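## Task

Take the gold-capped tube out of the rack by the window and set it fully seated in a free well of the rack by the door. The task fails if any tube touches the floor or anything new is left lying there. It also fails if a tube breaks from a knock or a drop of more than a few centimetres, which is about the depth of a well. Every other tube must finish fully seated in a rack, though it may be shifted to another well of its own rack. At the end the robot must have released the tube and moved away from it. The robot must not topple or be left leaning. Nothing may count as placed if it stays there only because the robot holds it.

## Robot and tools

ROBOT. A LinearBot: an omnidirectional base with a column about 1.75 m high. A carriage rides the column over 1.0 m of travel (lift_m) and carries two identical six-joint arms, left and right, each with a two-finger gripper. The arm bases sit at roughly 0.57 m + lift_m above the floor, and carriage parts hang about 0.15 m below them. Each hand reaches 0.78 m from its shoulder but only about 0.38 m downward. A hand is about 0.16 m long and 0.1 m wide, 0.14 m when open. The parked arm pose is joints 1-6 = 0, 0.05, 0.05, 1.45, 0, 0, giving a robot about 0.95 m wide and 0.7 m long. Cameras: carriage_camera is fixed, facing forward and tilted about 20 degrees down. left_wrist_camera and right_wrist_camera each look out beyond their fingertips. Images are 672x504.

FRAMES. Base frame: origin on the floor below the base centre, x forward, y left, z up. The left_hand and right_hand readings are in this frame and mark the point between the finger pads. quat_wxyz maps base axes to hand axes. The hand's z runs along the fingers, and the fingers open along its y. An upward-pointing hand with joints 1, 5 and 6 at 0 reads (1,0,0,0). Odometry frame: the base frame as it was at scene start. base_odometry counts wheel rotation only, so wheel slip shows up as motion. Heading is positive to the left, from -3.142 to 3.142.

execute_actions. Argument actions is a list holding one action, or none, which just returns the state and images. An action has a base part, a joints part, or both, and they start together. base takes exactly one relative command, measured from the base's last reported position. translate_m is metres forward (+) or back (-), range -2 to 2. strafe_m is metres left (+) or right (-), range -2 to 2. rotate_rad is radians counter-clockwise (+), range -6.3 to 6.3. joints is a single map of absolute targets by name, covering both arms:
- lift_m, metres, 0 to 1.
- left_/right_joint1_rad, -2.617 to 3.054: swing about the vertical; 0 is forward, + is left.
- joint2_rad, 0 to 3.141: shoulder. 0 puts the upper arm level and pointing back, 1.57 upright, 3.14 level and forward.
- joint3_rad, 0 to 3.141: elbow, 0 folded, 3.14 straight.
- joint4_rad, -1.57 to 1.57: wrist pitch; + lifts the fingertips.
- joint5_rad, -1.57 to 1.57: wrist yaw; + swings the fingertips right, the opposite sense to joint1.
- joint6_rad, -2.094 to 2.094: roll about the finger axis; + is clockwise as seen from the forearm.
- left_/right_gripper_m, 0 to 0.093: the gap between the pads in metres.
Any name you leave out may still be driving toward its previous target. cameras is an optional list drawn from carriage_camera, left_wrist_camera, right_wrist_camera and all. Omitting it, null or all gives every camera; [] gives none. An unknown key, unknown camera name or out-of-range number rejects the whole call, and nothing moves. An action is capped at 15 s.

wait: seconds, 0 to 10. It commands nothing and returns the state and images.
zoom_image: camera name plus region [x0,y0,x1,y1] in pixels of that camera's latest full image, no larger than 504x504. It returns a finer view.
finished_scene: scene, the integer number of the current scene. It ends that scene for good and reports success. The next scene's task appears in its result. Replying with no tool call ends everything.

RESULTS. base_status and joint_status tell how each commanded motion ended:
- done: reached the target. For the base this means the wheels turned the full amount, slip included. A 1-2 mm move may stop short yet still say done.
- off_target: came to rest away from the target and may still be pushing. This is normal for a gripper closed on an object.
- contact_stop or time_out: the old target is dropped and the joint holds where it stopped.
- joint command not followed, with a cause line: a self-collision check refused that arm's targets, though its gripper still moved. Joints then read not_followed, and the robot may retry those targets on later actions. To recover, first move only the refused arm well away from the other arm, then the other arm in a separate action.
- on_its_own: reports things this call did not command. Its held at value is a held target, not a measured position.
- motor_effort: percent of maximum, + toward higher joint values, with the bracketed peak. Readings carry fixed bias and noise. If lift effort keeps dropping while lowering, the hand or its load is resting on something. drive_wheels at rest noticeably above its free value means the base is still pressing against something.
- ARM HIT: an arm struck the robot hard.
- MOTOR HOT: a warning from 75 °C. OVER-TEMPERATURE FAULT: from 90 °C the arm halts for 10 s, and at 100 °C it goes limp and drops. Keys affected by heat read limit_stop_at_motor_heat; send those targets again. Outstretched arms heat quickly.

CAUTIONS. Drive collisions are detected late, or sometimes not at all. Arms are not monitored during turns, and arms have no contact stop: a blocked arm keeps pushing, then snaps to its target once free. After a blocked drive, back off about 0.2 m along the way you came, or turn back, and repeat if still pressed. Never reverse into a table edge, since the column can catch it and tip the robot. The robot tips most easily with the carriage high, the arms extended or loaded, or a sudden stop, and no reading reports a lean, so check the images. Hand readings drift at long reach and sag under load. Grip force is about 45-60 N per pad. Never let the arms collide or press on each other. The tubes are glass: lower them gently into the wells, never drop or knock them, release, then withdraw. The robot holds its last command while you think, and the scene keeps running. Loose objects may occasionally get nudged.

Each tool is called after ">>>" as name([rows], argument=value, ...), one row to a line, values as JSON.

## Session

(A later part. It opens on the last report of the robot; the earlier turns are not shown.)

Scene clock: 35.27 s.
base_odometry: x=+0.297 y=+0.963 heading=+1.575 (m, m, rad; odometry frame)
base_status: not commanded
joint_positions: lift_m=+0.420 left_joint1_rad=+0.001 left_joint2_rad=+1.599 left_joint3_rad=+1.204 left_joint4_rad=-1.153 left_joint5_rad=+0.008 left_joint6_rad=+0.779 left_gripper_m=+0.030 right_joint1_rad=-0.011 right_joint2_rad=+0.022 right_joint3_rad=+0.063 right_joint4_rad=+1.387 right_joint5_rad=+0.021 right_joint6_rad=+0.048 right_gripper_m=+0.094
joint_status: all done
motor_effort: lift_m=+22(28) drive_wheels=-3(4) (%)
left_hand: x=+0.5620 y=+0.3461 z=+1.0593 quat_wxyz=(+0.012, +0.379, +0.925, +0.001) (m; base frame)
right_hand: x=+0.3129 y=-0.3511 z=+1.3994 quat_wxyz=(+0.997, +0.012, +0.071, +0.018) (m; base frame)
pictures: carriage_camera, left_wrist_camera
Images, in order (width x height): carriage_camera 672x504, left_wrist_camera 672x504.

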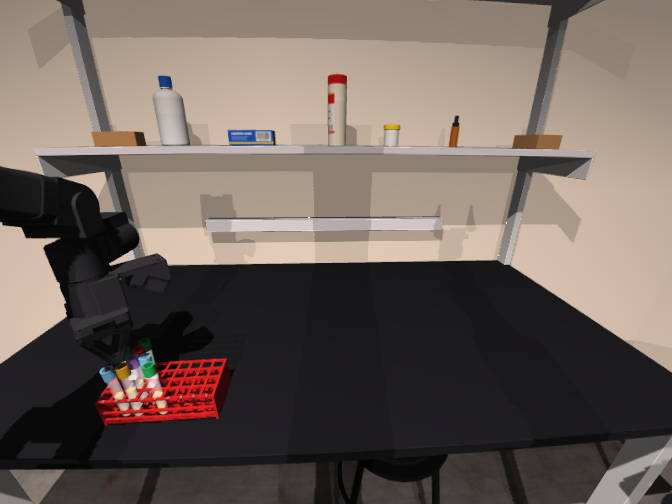

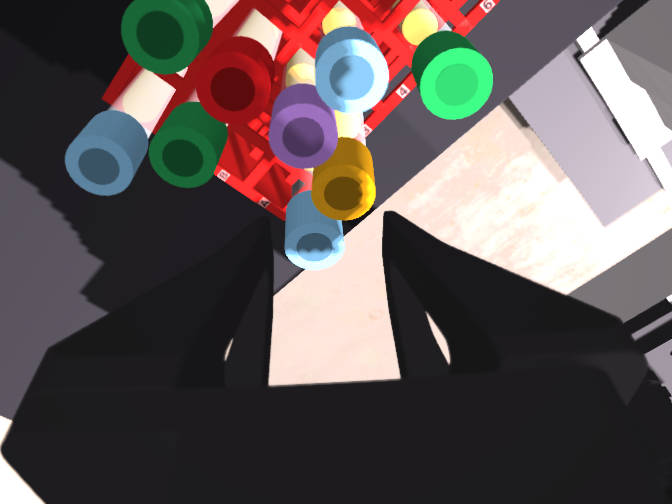

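>>> execute_actions([
  {"base":{"strafe_m":-0.004},"joints":{"lift_m":0.378}},
], cameras=["left_wrist_camera"])

>>> execute_actions([
  {"joints":{"left_gripper_m":0.012}},
], cameras=[])

>>> execute_actions([
  {"joints":{"lift_m":0.4}},
], cameras=["carriage_camera","left_wrist_camera"])

>>> zoom_image(camera="carriage_camera", region=[60,280,260,440])

Scene clock: 37.27 s.
base_odometry: x=+0.301 y=+0.963 heading=+1.575 (m, m, rad; odometry frame)
base_status: done
joint_positions: lift_m=+0.378 left_joint1_rad=+0.001 left_joint2_rad=+1.600 left_joint3_rad=+1.204 left_joint4_rad=-1.152 left_joint5_rad=+0.002 left_joint6_rad=+0.779 left_gripper_m=+0.030 right_joint1_rad=-0.011 right_joint2_rad=+0.022 right_joint3_rad=+0.063 right_joint4_rad=+1.387 right_joint5_rad=+0.020 right_joint6_rad=+0.048 right_gripper_m=+0.094
joint_status: all done
motor_effort: lift_m=+21(22) drive_wheels=-2(7) (%)
left_hand: x=+0.5622 y=+0.3471 z=+1.0173 quat_wxyz=(+0.011, +0.379, +0.925, +0.004) (m; base frame)
right_hand: x=+0.3128 y=-0.3510 z=+1.3576 quat_wxyz=(+0.997, +0.012, +0.071, +0.018) (m; base frame)
pictures: left_wrist_camera
Images, in order (width x height): left_wrist_camera 672x504.

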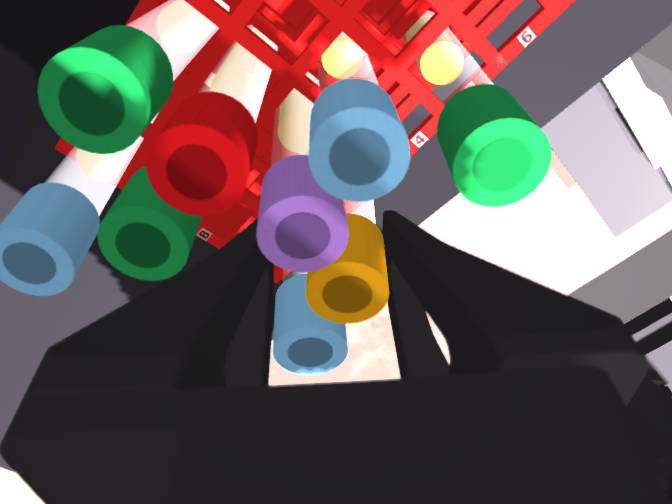

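Scene clock: 37.73 s.
base_odometry: x=+0.301 y=+0.963 heading=+1.575 (m, m, rad; odometry frame)
base_status: not commanded
joint_positions: lift_m=+0.378 left_joint1_rad=+0.001 left_joint2_rad=+1.600 left_joint3_rad=+1.204 left_joint4_rad=-1.157 left_joint5_rad=+0.008 left_joint6_rad=+0.780 left_gripper_m=+0.023 right_joint1_rad=-0.011 right_joint2_rad=+0.022 right_joint3_rad=+0.063 right_joint4_rad=+1.387 right_joint5_rad=+0.020 right_joint6_rad=+0.048 right_gripper_m=+0.094
joint_status: left_gripper_m off_target (ended at +0.023, target +0.012)
motor_effort: lift_m=+21(21) drive_wheels=-3(2) (%)
left_hand: x=+0.5610 y=+0.3461 z=+1.0173 quat_wxyz=(+0.010, +0.380, +0.925, +0.000) (m; base frame)
right_hand: x=+0.3128 y=-0.3510 z=+1.3576 quat_wxyz=(+0.997, +0.012, +0.071, +0.018) (m; base frame)
pictures: none
No camera images: the call's "cameras" was empty. Leave "cameras" out to get every camera's image.

Scene clock: 38.30 s.
base_odometry: x=+0.301 y=+0.963 heading=+1.575 (m, m, rad; odometry frame)
base_status: not commanded
joint_positions: lift_m=+0.400 left_joint1_rad=+0.001 left_joint2_rad=+1.605 left_joint3_rad=+1.200 left_joint4_rad=-1.157 left_joint5_rad=+0.001 left_joint6_rad=+0.780 left_gripper_m=+0.023 right_joint1_rad=-0.011 right_joint2_rad=+0.022 right_joint3_rad=+0.063 right_joint4_rad=+1.388 right_joint5_rad=+0.020 right_joint6_rad=+0.048 right_gripper_m=+0.094
joint_status: all done
motor_effort: lift_m=+22(28) drive_wheels=-3(3) (%)
left_hand: x=+0.5596 y=+0.3472 z=+1.0367 quat_wxyz=(+0.004, +0.380, +0.925, +0.001) (m; base frame)
right_hand: x=+0.3127 y=-0.3510 z=+1.3794 quat_wxyz=(+0.997, +0.012, +0.071, +0.018) (m; base frame)
pictures: carriage_camera, left_wrist_camera
Images, in order (width x height): carriage_camera 672x504, left_wrist_camera 672x504.

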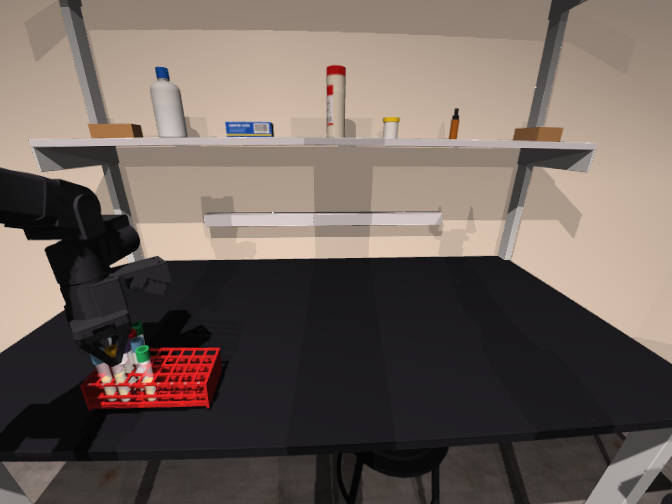

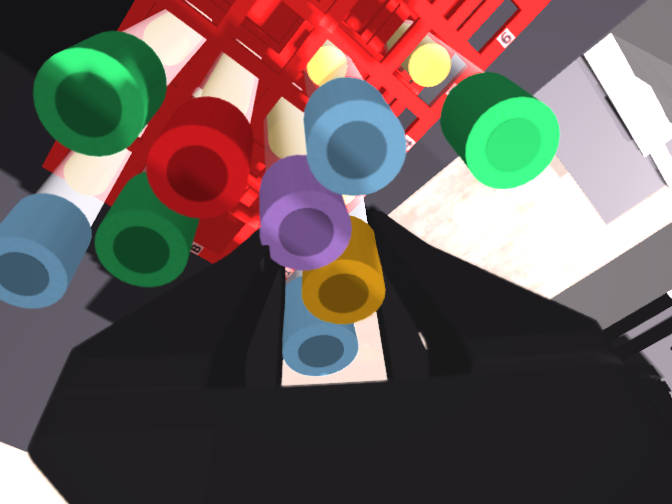

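Region (60, 280, 260, 440) of carriage_camera's 672x504 image, scaled by 2.520, with more detail than that image has; it fills the top 403 rows of this view, and the rest is white.

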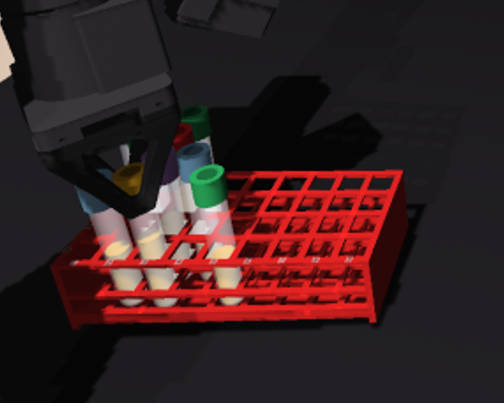

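>>> execute_actions([
  {"joints":{"lift_m":0.378}},
], cameras=[])

>>> execute_actions([
  {"joints":{"left_gripper_m":0.029}},
], cameras=[])

>>> execute_actions([
  {"joints":{"lift_m":0.393}},
], cameras=["left_wrist_camera"])

>>> execute_actions([
  {"joints":{"left_gripper_m":0.012}},
], cameras=[])

>>> execute_actions([
  {"joints":{"lift_m":0.415}},
], cameras=["carriage_camera","left_wrist_camera"])

>>> zoom_image(camera="carriage_camera", region=[60,280,260,440])

Scene clock: 39.27 s.
base_odometry: x=+0.301 y=+0.963 heading=+1.575 (m, m, rad; odometry frame)
base_status: not commanded
joint_positions: lift_m=+0.378 left_joint1_rad=+0.001 left_joint2_rad=+1.600 left_joint3_rad=+1.202 left_joint4_rad=-1.161 left_joint5_rad=+0.019 left_joint6_rad=+0.782 left_gripper_m=+0.023 right_joint1_rad=-0.011 right_joint2_rad=+0.022 right_joint3_rad=+0.063 right_joint4_rad=+1.388 right_joint5_rad=+0.020 right_joint6_rad=+0.048 right_gripper_m=+0.094
joint_status: all done
motor_effort: lift_m=+20(21) drive_wheels=-2(3) (%)
left_hand: x=+0.5593 y=+0.3442 z=+1.0168 quat_wxyz=(+0.009, +0.381, +0.925, -0.007) (m; base frame)
right_hand: x=+0.3126 y=-0.3510 z=+1.3576 quat_wxyz=(+0.997, +0.012, +0.070, +0.018) (m; base frame)
pictures: none
No camera images: the call's "cameras" was empty. Leave "cameras" out to get every camera's image.

Scene clock: 39.73 s.
base_odometry: x=+0.301 y=+0.963 heading=+1.575 (m, m, rad; odometry frame)
base_status: not commanded
joint_positions: lift_m=+0.378 left_joint1_rad=+0.001 left_joint2_rad=+1.600 left_joint3_rad=+1.202 left_joint4_rad=-1.156 left_joint5_rad=+0.011 left_joint6_rad=+0.782 left_gripper_m=+0.029 right_joint1_rad=-0.011 right_joint2_rad=+0.022 right_joint3_rad=+0.063 right_joint4_rad=+1.388 right_joint5_rad=+0.020 right_joint6_rad=+0.048 right_gripper_m=+0.094
joint_status: all done
motor_effort: lift_m=+20(20) drive_wheels=-2(3) (%)
left_hand: x=+0.5606 y=+0.3455 z=+1.0168 quat_wxyz=(+0.010, +0.381, +0.925, -0.002) (m; base frame)
right_hand: x=+0.3126 y=-0.3510 z=+1.3576 quat_wxyz=(+0.997, +0.012, +0.070, +0.018) (m; base frame)
pictures: none
No camera images: the call's "cameras" was empty. Leave "cameras" out to get every camera's image.

Scene clock: 40.33 s.
base_odometry: x=+0.301 y=+0.963 heading=+1.575 (m, m, rad; odometry frame)
base_status: not commanded
joint_positions: lift_m=+0.393 left_joint1_rad=+0.001 left_joint2_rad=+1.600 left_joint3_rad=+1.202 left_joint4_rad=-1.156 left_joint5_rad=+0.009 left_joint6_rad=+0.782 left_gripper_m=+0.029 right_joint1_rad=-0.011 right_joint2_rad=+0.022 right_joint3_rad=+0.063 right_joint4_rad=+1.388 right_joint5_rad=+0.020 right_joint6_rad=+0.048 right_gripper_m=+0.094
joint_status: all done
motor_effort: lift_m=+23(28) drive_wheels=-2(3) (%)
left_hand: x=+0.5606 y=+0.3459 z=+1.0315 quat_wxyz=(+0.010, +0.381, +0.925, -0.001) (m; base frame)
right_hand: x=+0.3126 y=-0.3510 z=+1.3724 quat_wxyz=(+0.997, +0.012, +0.070, +0.018) (m; base frame)
pictures: left_wrist_camera
Images, in order (width x height): left_wrist_camera 672x504.

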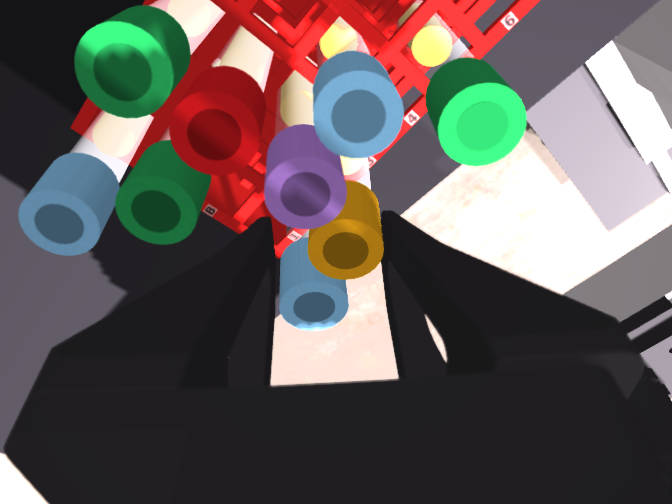

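Scene clock: 40.80 s.
base_odometry: x=+0.301 y=+0.963 heading=+1.575 (m, m, rad; odometry frame)
base_status: not commanded
joint_positions: lift_m=+0.393 left_joint1_rad=+0.001 left_joint2_rad=+1.600 left_joint3_rad=+1.202 left_joint4_rad=-1.154 left_joint5_rad=+0.011 left_joint6_rad=+0.784 left_gripper_m=+0.018 right_joint1_rad=-0.011 right_joint2_rad=+0.022 right_joint3_rad=+0.063 right_joint4_rad=+1.388 right_joint5_rad=+0.020 right_joint6_rad=+0.048 right_gripper_m=+0.094
joint_status: left_gripper_m off_target (ended at +0.018, target +0.012)
motor_effort: lift_m=+23(23) drive_wheels=-2(3) (%)
left_hand: x=+0.5610 y=+0.3455 z=+1.0315 quat_wxyz=(+0.011, +0.382, +0.924, -0.002) (m; base frame)
right_hand: x=+0.3126 y=-0.3510 z=+1.3724 quat_wxyz=(+0.997, +0.012, +0.070, +0.018) (m; base frame)
pictures: none
No camera images: the call's "cameras" was empty. Leave "cameras" out to get every camera's image.

Scene clock: 41.37 s.
base_odometry: x=+0.301 y=+0.963 heading=+1.575 (m, m, rad; odometry frame)
base_status: not commanded
joint_positions: lift_m=+0.415 left_joint1_rad=+0.001 left_joint2_rad=+1.605 left_joint3_rad=+1.201 left_joint4_rad=-1.155 left_joint5_rad=+0.002 left_joint6_rad=+0.785 left_gripper_m=+0.017 right_joint1_rad=-0.011 right_joint2_rad=+0.022 right_joint3_rad=+0.063 right_joint4_rad=+1.388 right_joint5_rad=+0.020 right_joint6_rad=+0.048 right_gripper_m=+0.094
joint_status: all done
motor_effort: lift_m=+22(28) drive_wheels=-3(3) (%)
left_hand: x=+0.5605 y=+0.3471 z=+1.0520 quat_wxyz=(+0.006, +0.382, +0.924, +0.001) (m; base frame)
right_hand: x=+0.3127 y=-0.3510 z=+1.3944 quat_wxyz=(+0.997, +0.012, +0.071, +0.018) (m; base frame)
pictures: carriage_camera, left_wrist_camera
Images, in order (width x height): carriage_camera 672x504, left_wrist_camera 672x504.

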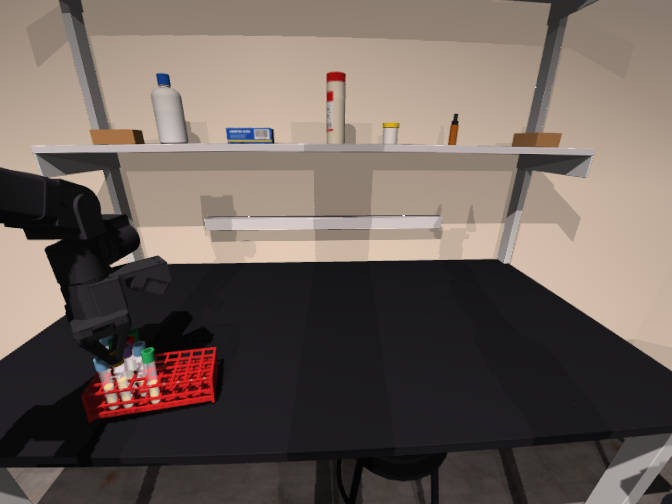

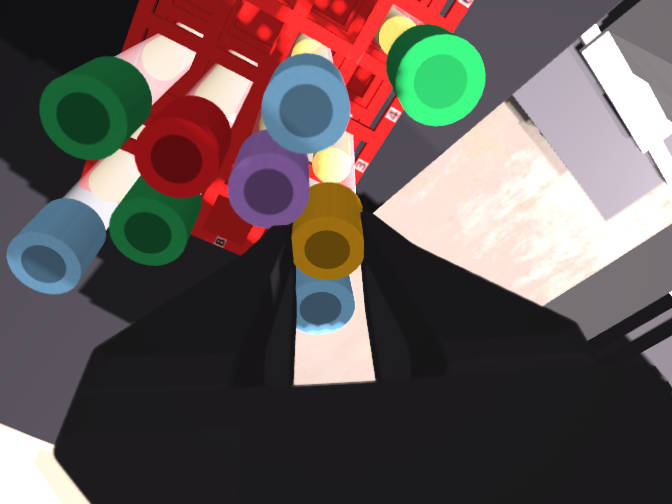

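Region (60, 280, 260, 440) of carriage_camera's 672x504 image, scaled by 2.520, with more detail than that image has; it fills the top 403 rows of this view, and the rest is white.

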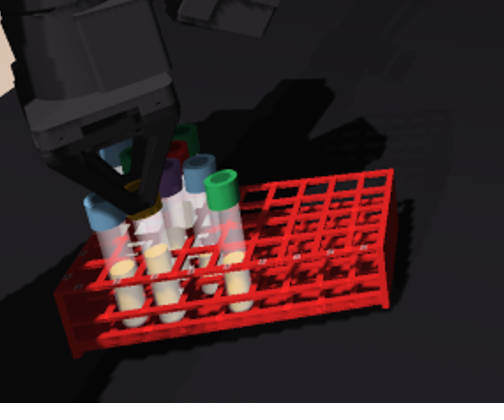

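>>> execute_actions([
  {"joints":{"lift_m":0.393}},
], cameras=["carriage_camera"])

>>> zoom_image(camera="carriage_camera", region=[60,280,260,440])

>>> execute_actions([
  {"joints":{"lift_m":0.413,"left_joint4_rad":-1.17}},
], cameras=["carriage_camera","left_wrist_camera"])

>>> zoom_image(camera="carriage_camera", region=[60,280,260,440])

Scene clock: 42.17 s.
base_odometry: x=+0.301 y=+0.963 heading=+1.575 (m, m, rad; odometry frame)
base_status: not commanded
joint_positions: lift_m=+0.393 left_joint1_rad=+0.001 left_joint2_rad=+1.599 left_joint3_rad=+1.201 left_joint4_rad=-1.154 left_joint5_rad=+0.003 left_joint6_rad=+0.785 left_gripper_m=+0.017 right_joint1_rad=-0.011 right_joint2_rad=+0.022 right_joint3_rad=+0.063 right_joint4_rad=+1.387 right_joint5_rad=+0.021 right_joint6_rad=+0.048 right_gripper_m=+0.094
joint_status: all done
motor_effort: lift_m=+21(22) drive_wheels=-3(3) (%)
left_hand: x=+0.5608 y=+0.3468 z=+1.0319 quat_wxyz=(+0.009, +0.382, +0.924, +0.002) (m; base frame)
right_hand: x=+0.3128 y=-0.3511 z=+1.3726 quat_wxyz=(+0.997, +0.012, +0.071, +0.018) (m; base frame)
pictures: carriage_camera
Images, in order (width x height): carriage_camera 672x504.

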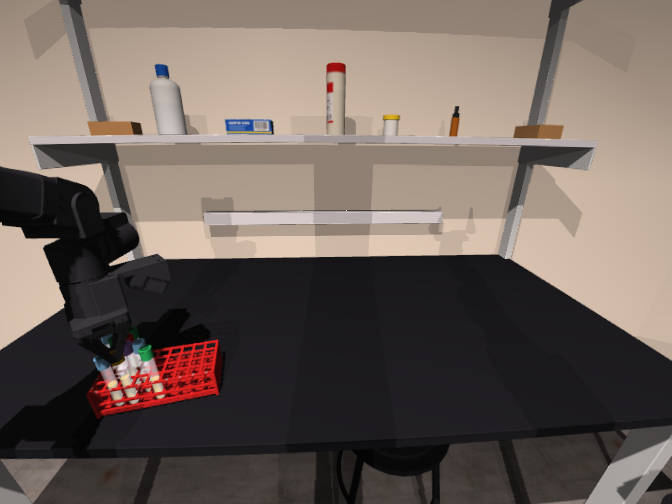

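Region (60, 280, 260, 440) of carriage_camera's 672x504 image, scaled by 2.520, with more detail than that image has; it fills the top 403 rows of this view, and the rest is white.

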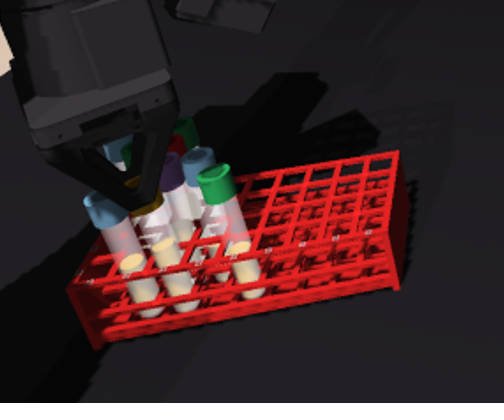

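Scene clock: 42.73 s.
base_odometry: x=+0.301 y=+0.963 heading=+1.575 (m, m, rad; odometry frame)
base_status: not commanded
joint_positions: lift_m=+0.413 left_joint1_rad=+0.001 left_joint2_rad=+1.606 left_joint3_rad=+1.201 left_joint4_rad=-1.173 left_joint5_rad=+0.000 left_joint6_rad=+0.785 left_gripper_m=+0.017 right_joint1_rad=-0.011 right_joint2_rad=+0.022 right_joint3_rad=+0.063 right_joint4_rad=+1.387 right_joint5_rad=+0.021 right_joint6_rad=+0.048 right_gripper_m=+0.094
joint_status: all done
motor_effort: lift_m=+23(28) drive_wheels=-3(3) (%)
left_hand: x=+0.5562 y=+0.3474 z=+1.0498 quat_wxyz=(-0.003, +0.382, +0.924, -0.001) (m; base frame)
right_hand: x=+0.3129 y=-0.3511 z=+1.3923 quat_wxyz=(+0.997, +0.012, +0.071, +0.018) (m; base frame)
pictures: carriage_camera, left_wrist_camera
Images, in order (width x height): carriage_camera 672x504, left_wrist_camera 672x504.

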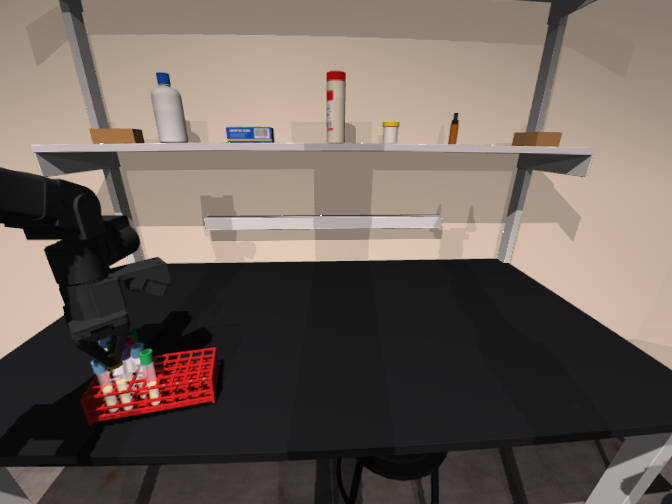

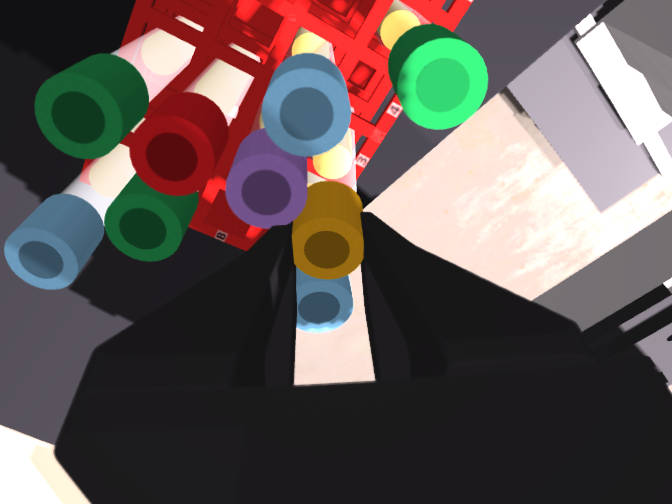

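Region (60, 280, 260, 440) of carriage_camera's 672x504 image, scaled by 2.520, with more detail than that image has; it fills the top 403 rows of this view, and the rest is white.

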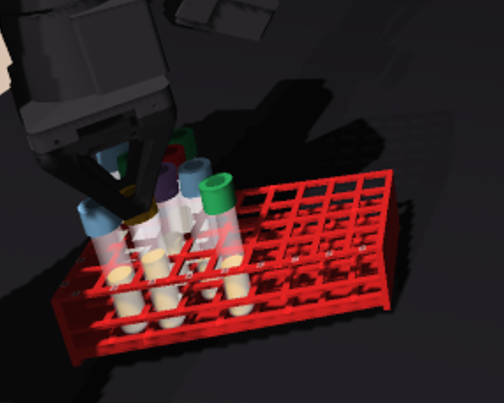

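>>> execute_actions([
  {"joints":{"lift_m":0.393}},
], cameras=[])

>>> execute_actions([
  {"joints":{"left_gripper_m":0.029}},
], cameras=[])

>>> execute_actions([
  {"joints":{"lift_m":0.5}},
], cameras=[])

>>> execute_actions([
  {"base":{"strafe_m":0.25},"joints":{"left_joint1_rad":-0.77,"left_joint2_rad":1.9,"left_joint3_rad":1.5,"left_joint6_rad":0,"right_joint1_rad":0.5,"right_joint2_rad":1.9,"right_joint3_rad":1.5,"right_joint4_rad":-1.17,"right_joint5_rad":0,"right_joint6_rad":0.5,"right_gripper_m":0.0}},
])

Scene clock: 43.97 s.
base_odometry: x=+0.301 y=+0.963 heading=+1.575 (m, m, rad; odometry frame)
base_status: not commanded
joint_positions: lift_m=+0.393 left_joint1_rad=+0.001 left_joint2_rad=+1.600 left_joint3_rad=+1.202 left_joint4_rad=-1.176 left_joint5_rad=+0.000 left_joint6_rad=+0.785 left_gripper_m=+0.017 right_joint1_rad=-0.011 right_joint2_rad=+0.022 right_joint3_rad=+0.063 right_joint4_rad=+1.388 right_joint5_rad=+0.021 right_joint6_rad=+0.048 right_gripper_m=+0.094
joint_status: all done
motor_effort: lift_m=+20(22) drive_wheels=-3(3) (%)
left_hand: x=+0.5557 y=+0.3474 z=+1.0319 quat_wxyz=(-0.001, +0.382, +0.924, -0.001) (m; base frame)
right_hand: x=+0.3127 y=-0.3511 z=+1.3727 quat_wxyz=(+0.997, +0.012, +0.071, +0.018) (m; base frame)
pictures: none
No camera images: the call's "cameras" was empty. Leave "cameras" out to get every camera's image.

Scene clock: 44.43 s.
base_odometry: x=+0.301 y=+0.963 heading=+1.575 (m, m, rad; odometry frame)
base_status: not commanded
joint_positions: lift_m=+0.393 left_joint1_rad=+0.001 left_joint2_rad=+1.600 left_joint3_rad=+1.202 left_joint4_rad=-1.178 left_joint5_rad=-0.002 left_joint6_rad=+0.785 left_gripper_m=+0.029 right_joint1_rad=-0.011 right_joint2_rad=+0.022 right_joint3_rad=+0.063 right_joint4_rad=+1.388 right_joint5_rad=+0.021 right_joint6_rad=+0.048 right_gripper_m=+0.094
joint_status: all done
motor_effort: lift_m=+20(20) drive_wheels=-3(3) (%)
left_hand: x=+0.5552 y=+0.3477 z=+1.0319 quat_wxyz=(-0.002, +0.382, +0.924, +0.000) (m; base frame)
right_hand: x=+0.3127 y=-0.3511 z=+1.3727 quat_wxyz=(+0.997, +0.012, +0.071, +0.018) (m; base frame)
pictures: none
No camera images: the call's "cameras" was empty. Leave "cameras" out to get every camera's image.

Scene clock: 45.40 s.
base_odometry: x=+0.301 y=+0.963 heading=+1.575 (m, m, rad; odometry frame)
base_status: not commanded
joint_positions: lift_m=+0.500 left_joint1_rad=+0.001 left_joint2_rad=+1.600 left_joint3_rad=+1.202 left_joint4_rad=-1.174 left_joint5_rad=-0.002 left_joint6_rad=+0.785 left_gripper_m=+0.029 right_joint1_rad=-0.011 right_joint2_rad=+0.022 right_joint3_rad=+0.063 right_joint4_rad=+1.387 right_joint5_rad=+0.021 right_joint6_rad=+0.048 right_gripper_m=+0.094
joint_status: all done
motor_effort: lift_m=+23(28) drive_wheels=-2(3) (%)
left_hand: x=+0.5561 y=+0.3477 z=+1.1385 quat_wxyz=(-0.001, +0.382, +0.924, +0.001) (m; base frame)
right_hand: x=+0.3128 y=-0.3511 z=+1.4793 quat_wxyz=(+0.997, +0.012, +0.071, +0.018) (m; base frame)
pictures: none
No camera images: the call's "cameras" was empty. Leave "cameras" out to get every camera's image.

Scene clock: 47.77 s.
base_odometry: x=+0.051 y=+0.961 heading=+1.576 (m, m, rad; odometry frame)
base_status: done
joint_positions: lift_m=+0.500 left_joint1_rad=-0.772 left_joint2_rad=+1.904 left_joint3_rad=+1.482 left_joint4_rad=-1.165 left_joint5_rad=-0.001 left_joint6_rad=+0.010 left_gripper_m=+0.029 right_joint1_rad=+0.496 right_joint2_rad=+1.896 right_joint3_rad=+1.479 right_joint4_rad=-1.164 right_joint5_rad=+0.004 right_joint6_rad=+0.491 right_gripper_m=+0.000
joint_status: all done
motor_effort: lift_m=+23(23) drive_wheels=-5(13) (%)
left_hand: x=+0.5308 y=+0.1026 z=+1.1182 quat_wxyz=(-0.007, +0.381, +0.924, +0.003) (m; base frame)
right_hand: x=+0.5877 y=-0.1811 z=+1.1200 quat_wxyz=(-0.004, -0.003, +1.000, -0.004) (m; base frame)
pictures: carriage_camera, left_wrist_camera, right_wrist_camera
Images, in order (width x height): carriage_camera 672x504, left_wrist_camera 672x504, right_wrist_camera 672x504.

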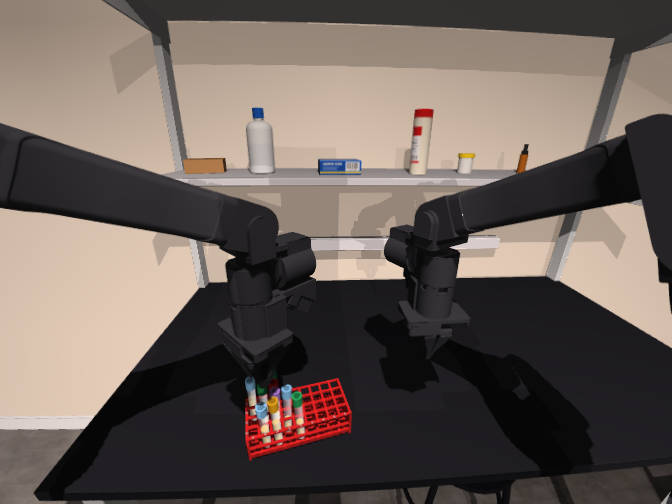

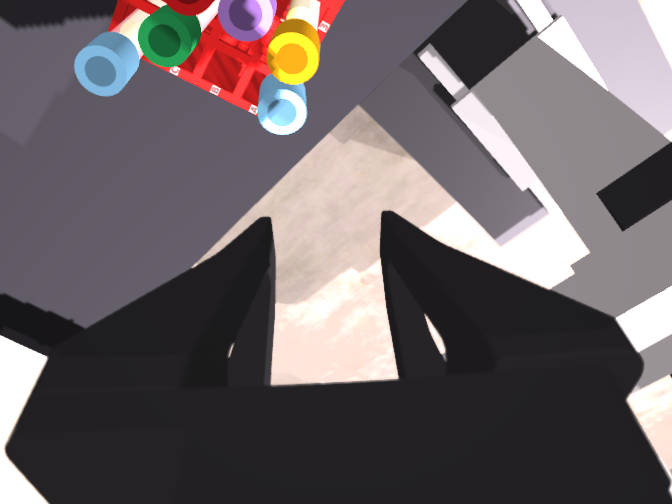

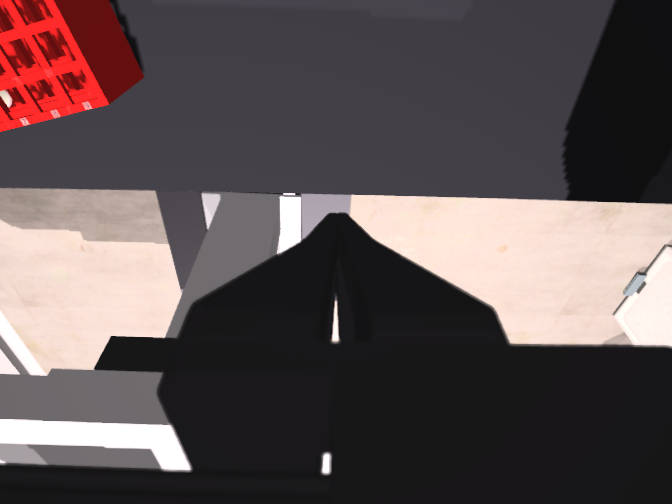

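>>> execute_actions([
  {"joints":{"left_joint1_rad":-0.735,"left_joint2_rad":1.99,"left_joint3_rad":1.59,"left_joint6_rad":0.15,"right_joint1_rad":0.8,"right_joint2_rad":2.28,"right_joint3_rad":1.88,"right_joint6_rad":0.8}},
])

>>> execute_actions([
  {"joints":{"lift_m":0.45}},
])

Scene clock: 49.27 s.
base_odometry: x=+0.051 y=+0.961 heading=+1.576 (m, m, rad; odometry frame)
base_status: not commanded
joint_positions: lift_m=+0.500 left_joint1_rad=-0.735 left_joint2_rad=+1.986 left_joint3_rad=+1.574 left_joint4_rad=-1.170 left_joint5_rad=+0.000 left_joint6_rad=+0.141 left_gripper_m=+0.029 right_joint1_rad=+0.708 right_joint2_rad=+2.110 right_joint3_rad=+1.735 right_joint4_rad=-1.161 right_joint5_rad=+0.000 right_joint6_rad=+0.710 right_gripper_m=+0.000
joint_status: right_joint1_rad not_followed (moved +0.212 of +0.304); right_joint2_rad not_followed (moved +0.214 of +0.384); right_joint3_rad not_followed (moved +0.256 of +0.401); right_joint6_rad not_followed (moved +0.219 of +0.309); the others done
motor_effort: lift_m=+23(23) drive_wheels=+3(13) (%)
left_hand: x=+0.5560 y=+0.0975 z=+1.1128 quat_wxyz=(-0.005, +0.424, +0.906, +0.002) (m; base frame)
right_hand: x=+0.5940 y=-0.0778 z=+1.1071 quat_wxyz=(+0.013, +0.001, +1.000, +0.011) (m; base frame)
pictures: carriage_camera, left_wrist_camera, right_wrist_camera
joint command not followed: on one or more control steps a check withheld the commanded joint targets of the right arm, and it was not sent them on those steps. On the call's last step the targets were still withheld.
cause: the commanded joint targets would bring a part of the robot too close to another arm (this arm's wrist (the part past joint 4) and the other arm's wrist (the part past joint 4)); next, command targets that bring no part of the robot closer to that arm.
Images, in order (width x height): carriage_camera 672x504, left_wrist_camera 672x504, right_wrist_camera 672x504.

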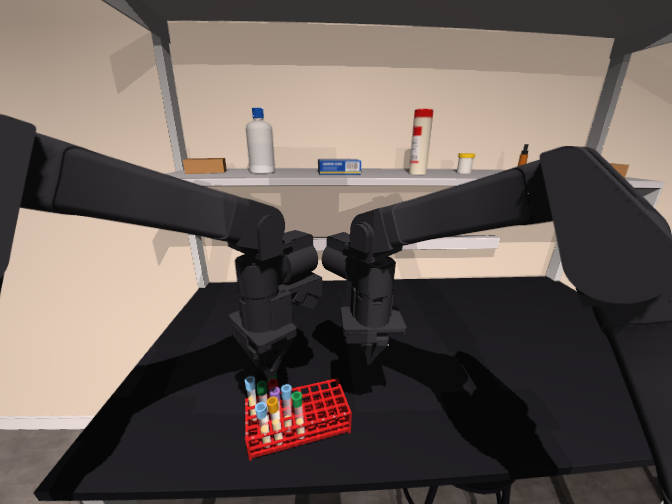

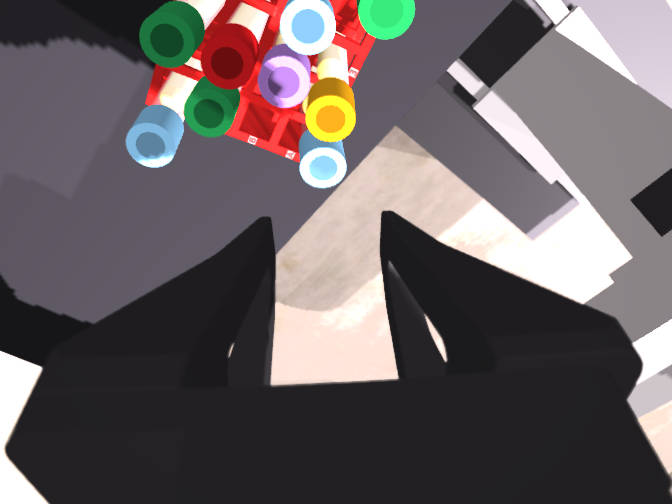

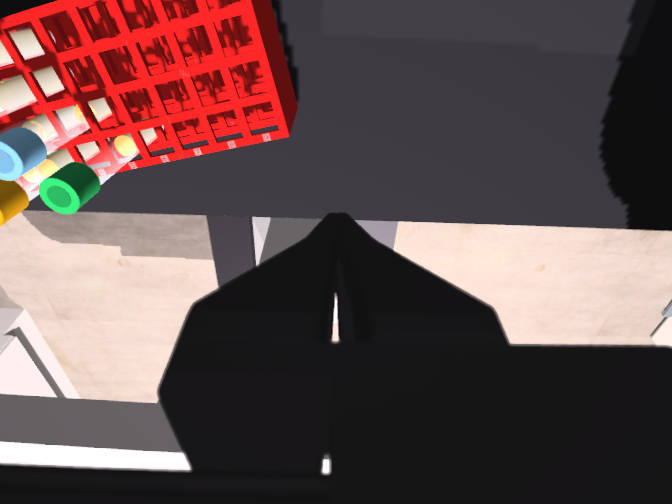

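Scene clock: 50.00 s.
base_odometry: x=+0.051 y=+0.961 heading=+1.576 (m, m, rad; odometry frame)
base_status: not commanded
joint_positions: lift_m=+0.450 left_joint1_rad=-0.735 left_joint2_rad=+1.993 left_joint3_rad=+1.576 left_joint4_rad=-1.170 left_joint5_rad=-0.001 left_joint6_rad=+0.142 left_gripper_m=+0.029 right_joint1_rad=+0.708 right_joint2_rad=+2.105 right_joint3_rad=+1.735 right_joint4_rad=-1.165 right_joint5_rad=+0.002 right_joint6_rad=+0.710 right_gripper_m=+0.000
joint_status: all done
on_its_own: right_joint1_rad still aims at your old target +0.800; right_joint2_rad still aims at your old target +2.280; right_joint3_rad still aims at your old target +1.880; right_joint6_rad still aims at your old target +0.800
motor_effort: lift_m=+21(22) drive_wheels=+3(3) (%)
left_hand: x=+0.5562 y=+0.0973 z=+1.0612 quat_wxyz=(-0.007, +0.424, +0.905, +0.003) (m; base frame)
right_hand: x=+0.5937 y=-0.0784 z=+1.0590 quat_wxyz=(+0.014, +0.001, +1.000, +0.011) (m; base frame)
pictures: carriage_camera, left_wrist_camera, right_wrist_camera
joint command not followed: on one or more control steps a check withheld the commanded joint targets of the right arm, and it was not sent them on those steps. On the call's last step the targets were still withheld.
cause: the commanded joint targets would bring a part of the robot too close to another arm (this arm's wrist (the part past joint 4) and the other arm's wrist (the part past joint 4)); next, command targets that bring no part of the robot closer to that arm.
Images, in order (width x height): carriage_camera 672x504, left_wrist_camera 672x504, right_wrist_camera 672x504.

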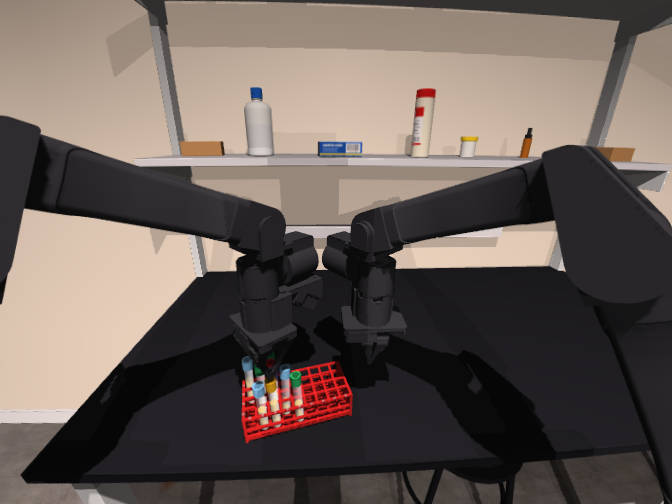

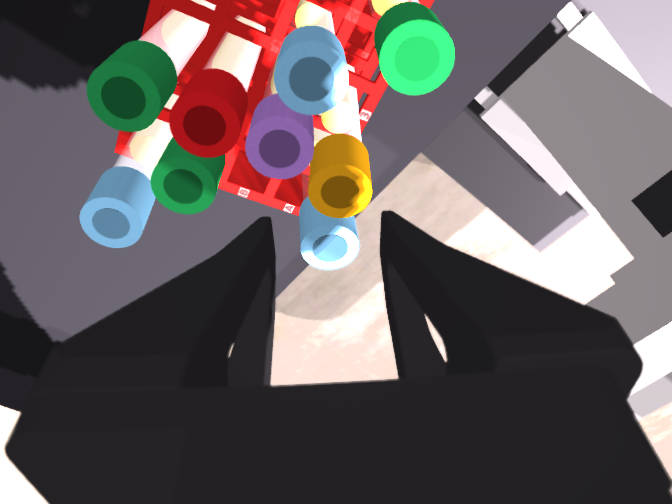

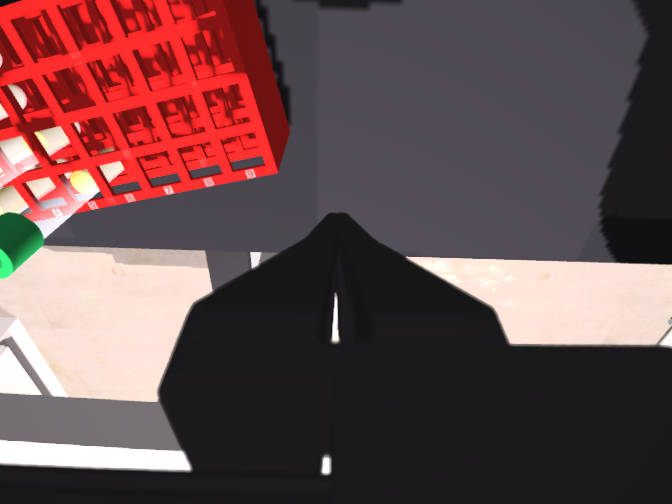

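>>> execute_actions([
  {"joints":{"left_joint6_rad":0.03,"right_joint1_rad":0.68,"right_joint2_rad":2.1,"right_joint3_rad":1.7,"right_joint4_rad":-0.95,"right_joint5_rad":-0.5,"right_joint6_rad":0}},
])

Scene clock: 51.63 s.
base_odometry: x=+0.051 y=+0.961 heading=+1.576 (m, m, rad; odometry frame)
base_status: not commanded
joint_positions: lift_m=+0.450 left_joint1_rad=-0.735 left_joint2_rad=+1.993 left_joint3_rad=+1.576 left_joint4_rad=-1.170 left_joint5_rad=-0.001 left_joint6_rad=+0.038 left_gripper_m=+0.029 right_joint1_rad=+0.687 right_joint2_rad=+2.108 right_joint3_rad=+1.733 right_joint4_rad=-0.954 right_joint5_rad=-0.495 right_joint6_rad=+0.008 right_gripper_m=+0.000
joint_status: all done
motor_effort: lift_m=+21(21) drive_wheels=+2(5) (%)
left_hand: x=+0.5562 y=+0.0973 z=+1.0612 quat_wxyz=(-0.007, +0.377, +0.926, +0.003) (m; base frame)
right_hand: x=+0.5825 y=+0.0072 z=+1.0844 quat_wxyz=(+0.027, -0.349, +0.898, +0.269) (m; base frame)
pictures: carriage_camera, left_wrist_camera, right_wrist_camera
joint command not followed: on one or more control steps a check withheld the commanded joint targets of the right arm, and it was not sent them on those steps.
cause: the commanded joint targets would bring a part of the robot too close to another arm (this arm's wrist (the part past joint 4) and the other arm's wrist (the part past joint 4)); next, command targets that bring no part of the robot closer to that arm.
Images, in order (width x height): carriage_camera 672x504, left_wrist_camera 672x504, right_wrist_camera 672x504.

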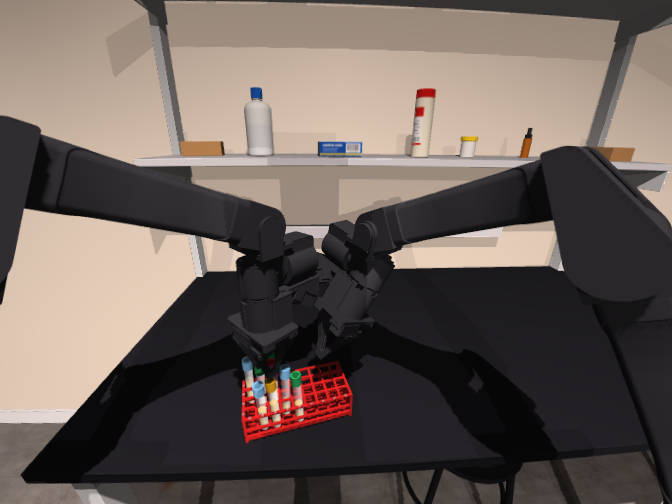

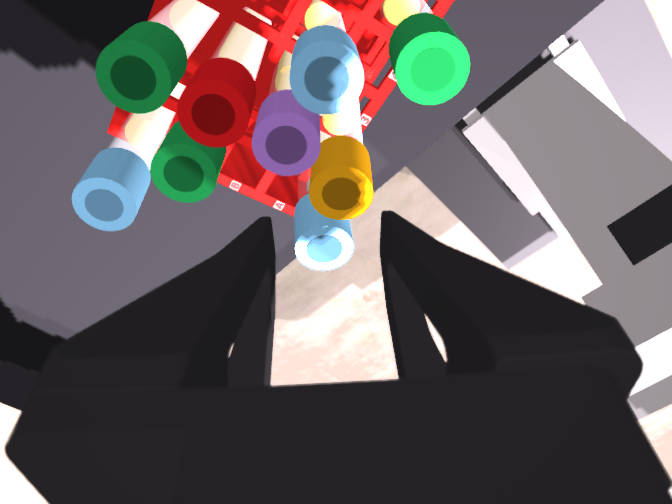

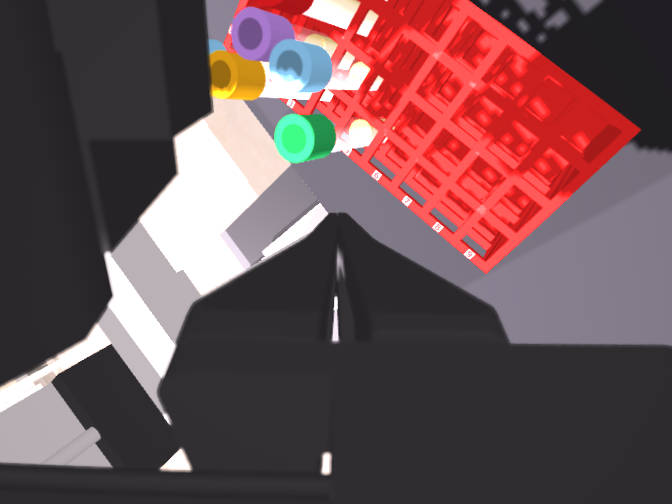

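>>> execute_actions([
  {"joints":{"right_joint1_rad":0.6,"right_joint2_rad":2.22,"right_joint3_rad":1.6,"right_joint4_rad":-0.7}},
], cameras=["carriage_camera","right_wrist_camera"])

>>> execute_actions([
  {"joints":{"lift_m":0.422}},
])

Scene clock: 52.80 s.
base_odometry: x=+0.051 y=+0.961 heading=+1.576 (m, m, rad; odometry frame)
base_status: not commanded
joint_positions: lift_m=+0.450 left_joint1_rad=-0.735 left_joint2_rad=+1.993 left_joint3_rad=+1.576 left_joint4_rad=-1.170 left_joint5_rad=-0.001 left_joint6_rad=+0.038 left_gripper_m=+0.029 right_joint1_rad=+0.592 right_joint2_rad=+2.222 right_joint3_rad=+1.610 right_joint4_rad=-0.703 right_joint5_rad=-0.498 right_joint6_rad=+0.008 right_gripper_m=+0.000
joint_status: all done
motor_effort: lift_m=+21(21) drive_wheels=+2(3) (%)
left_hand: x=+0.5562 y=+0.0973 z=+1.0612 quat_wxyz=(-0.007, +0.377, +0.926, +0.003) (m; base frame)
right_hand: x=+0.6254 y=-0.0155 z=+1.0108 quat_wxyz=(+0.046, -0.307, +0.911, +0.270) (m; base frame)
pictures: carriage_camera, right_wrist_camera
Images, in order (width x height): carriage_camera 672x504, right_wrist_camera 672x504.

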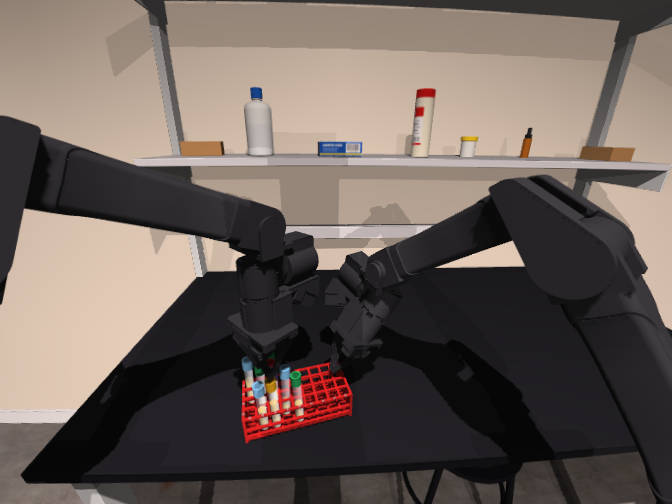

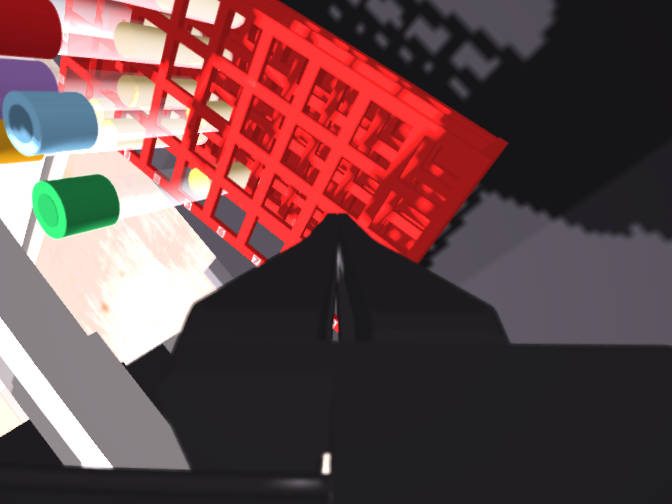

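Scene clock: 53.43 s.
base_odometry: x=+0.051 y=+0.961 heading=+1.576 (m, m, rad; odometry frame)
base_status: not commanded
joint_positions: lift_m=+0.422 left_joint1_rad=-0.735 left_joint2_rad=+1.996 left_joint3_rad=+1.576 left_joint4_rad=-1.175 left_joint5_rad=-0.002 left_joint6_rad=+0.038 left_gripper_m=+0.029 right_joint1_rad=+0.591 right_joint2_rad=+2.200 right_joint3_rad=+1.610 right_joint4_rad=-0.690 right_joint5_rad=-0.516 right_joint6_rad=+0.008 right_gripper_m=+0.000
joint_status: all done
motor_effort: lift_m=+20(21) drive_wheels=+2(2) (%)
left_hand: x=+0.5554 y=+0.0984 z=+1.0322 quat_wxyz=(-0.010, +0.377, +0.926, +0.005) (m; base frame)
right_hand: x=+0.6280 y=-0.0114 z=+0.9955 quat_wxyz=(+0.060, -0.310, +0.906, +0.283) (m; base frame)
pictures: carriage_camera, left_wrist_camera, right_wrist_camera
Images, in order (width x height): carriage_camera 672x504, left_wrist_camera 672x504, right_wrist_camera 672x504.

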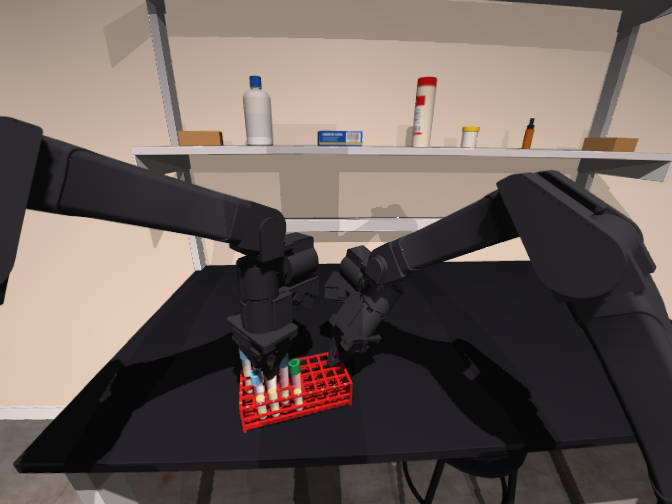

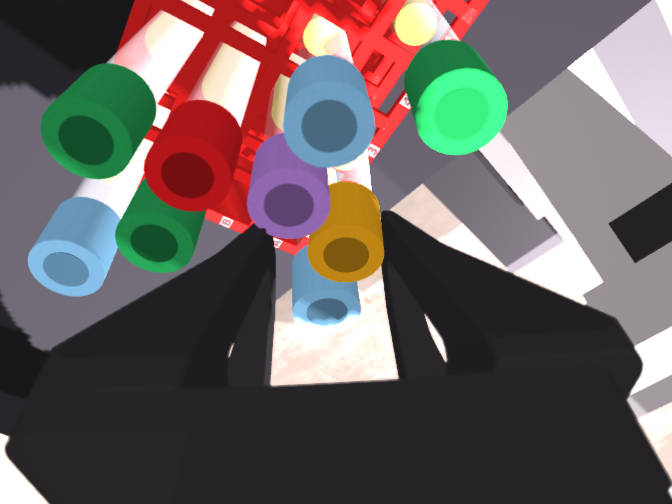

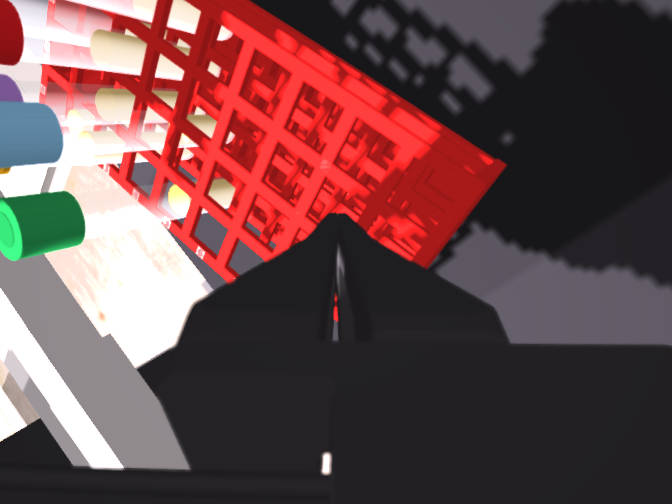

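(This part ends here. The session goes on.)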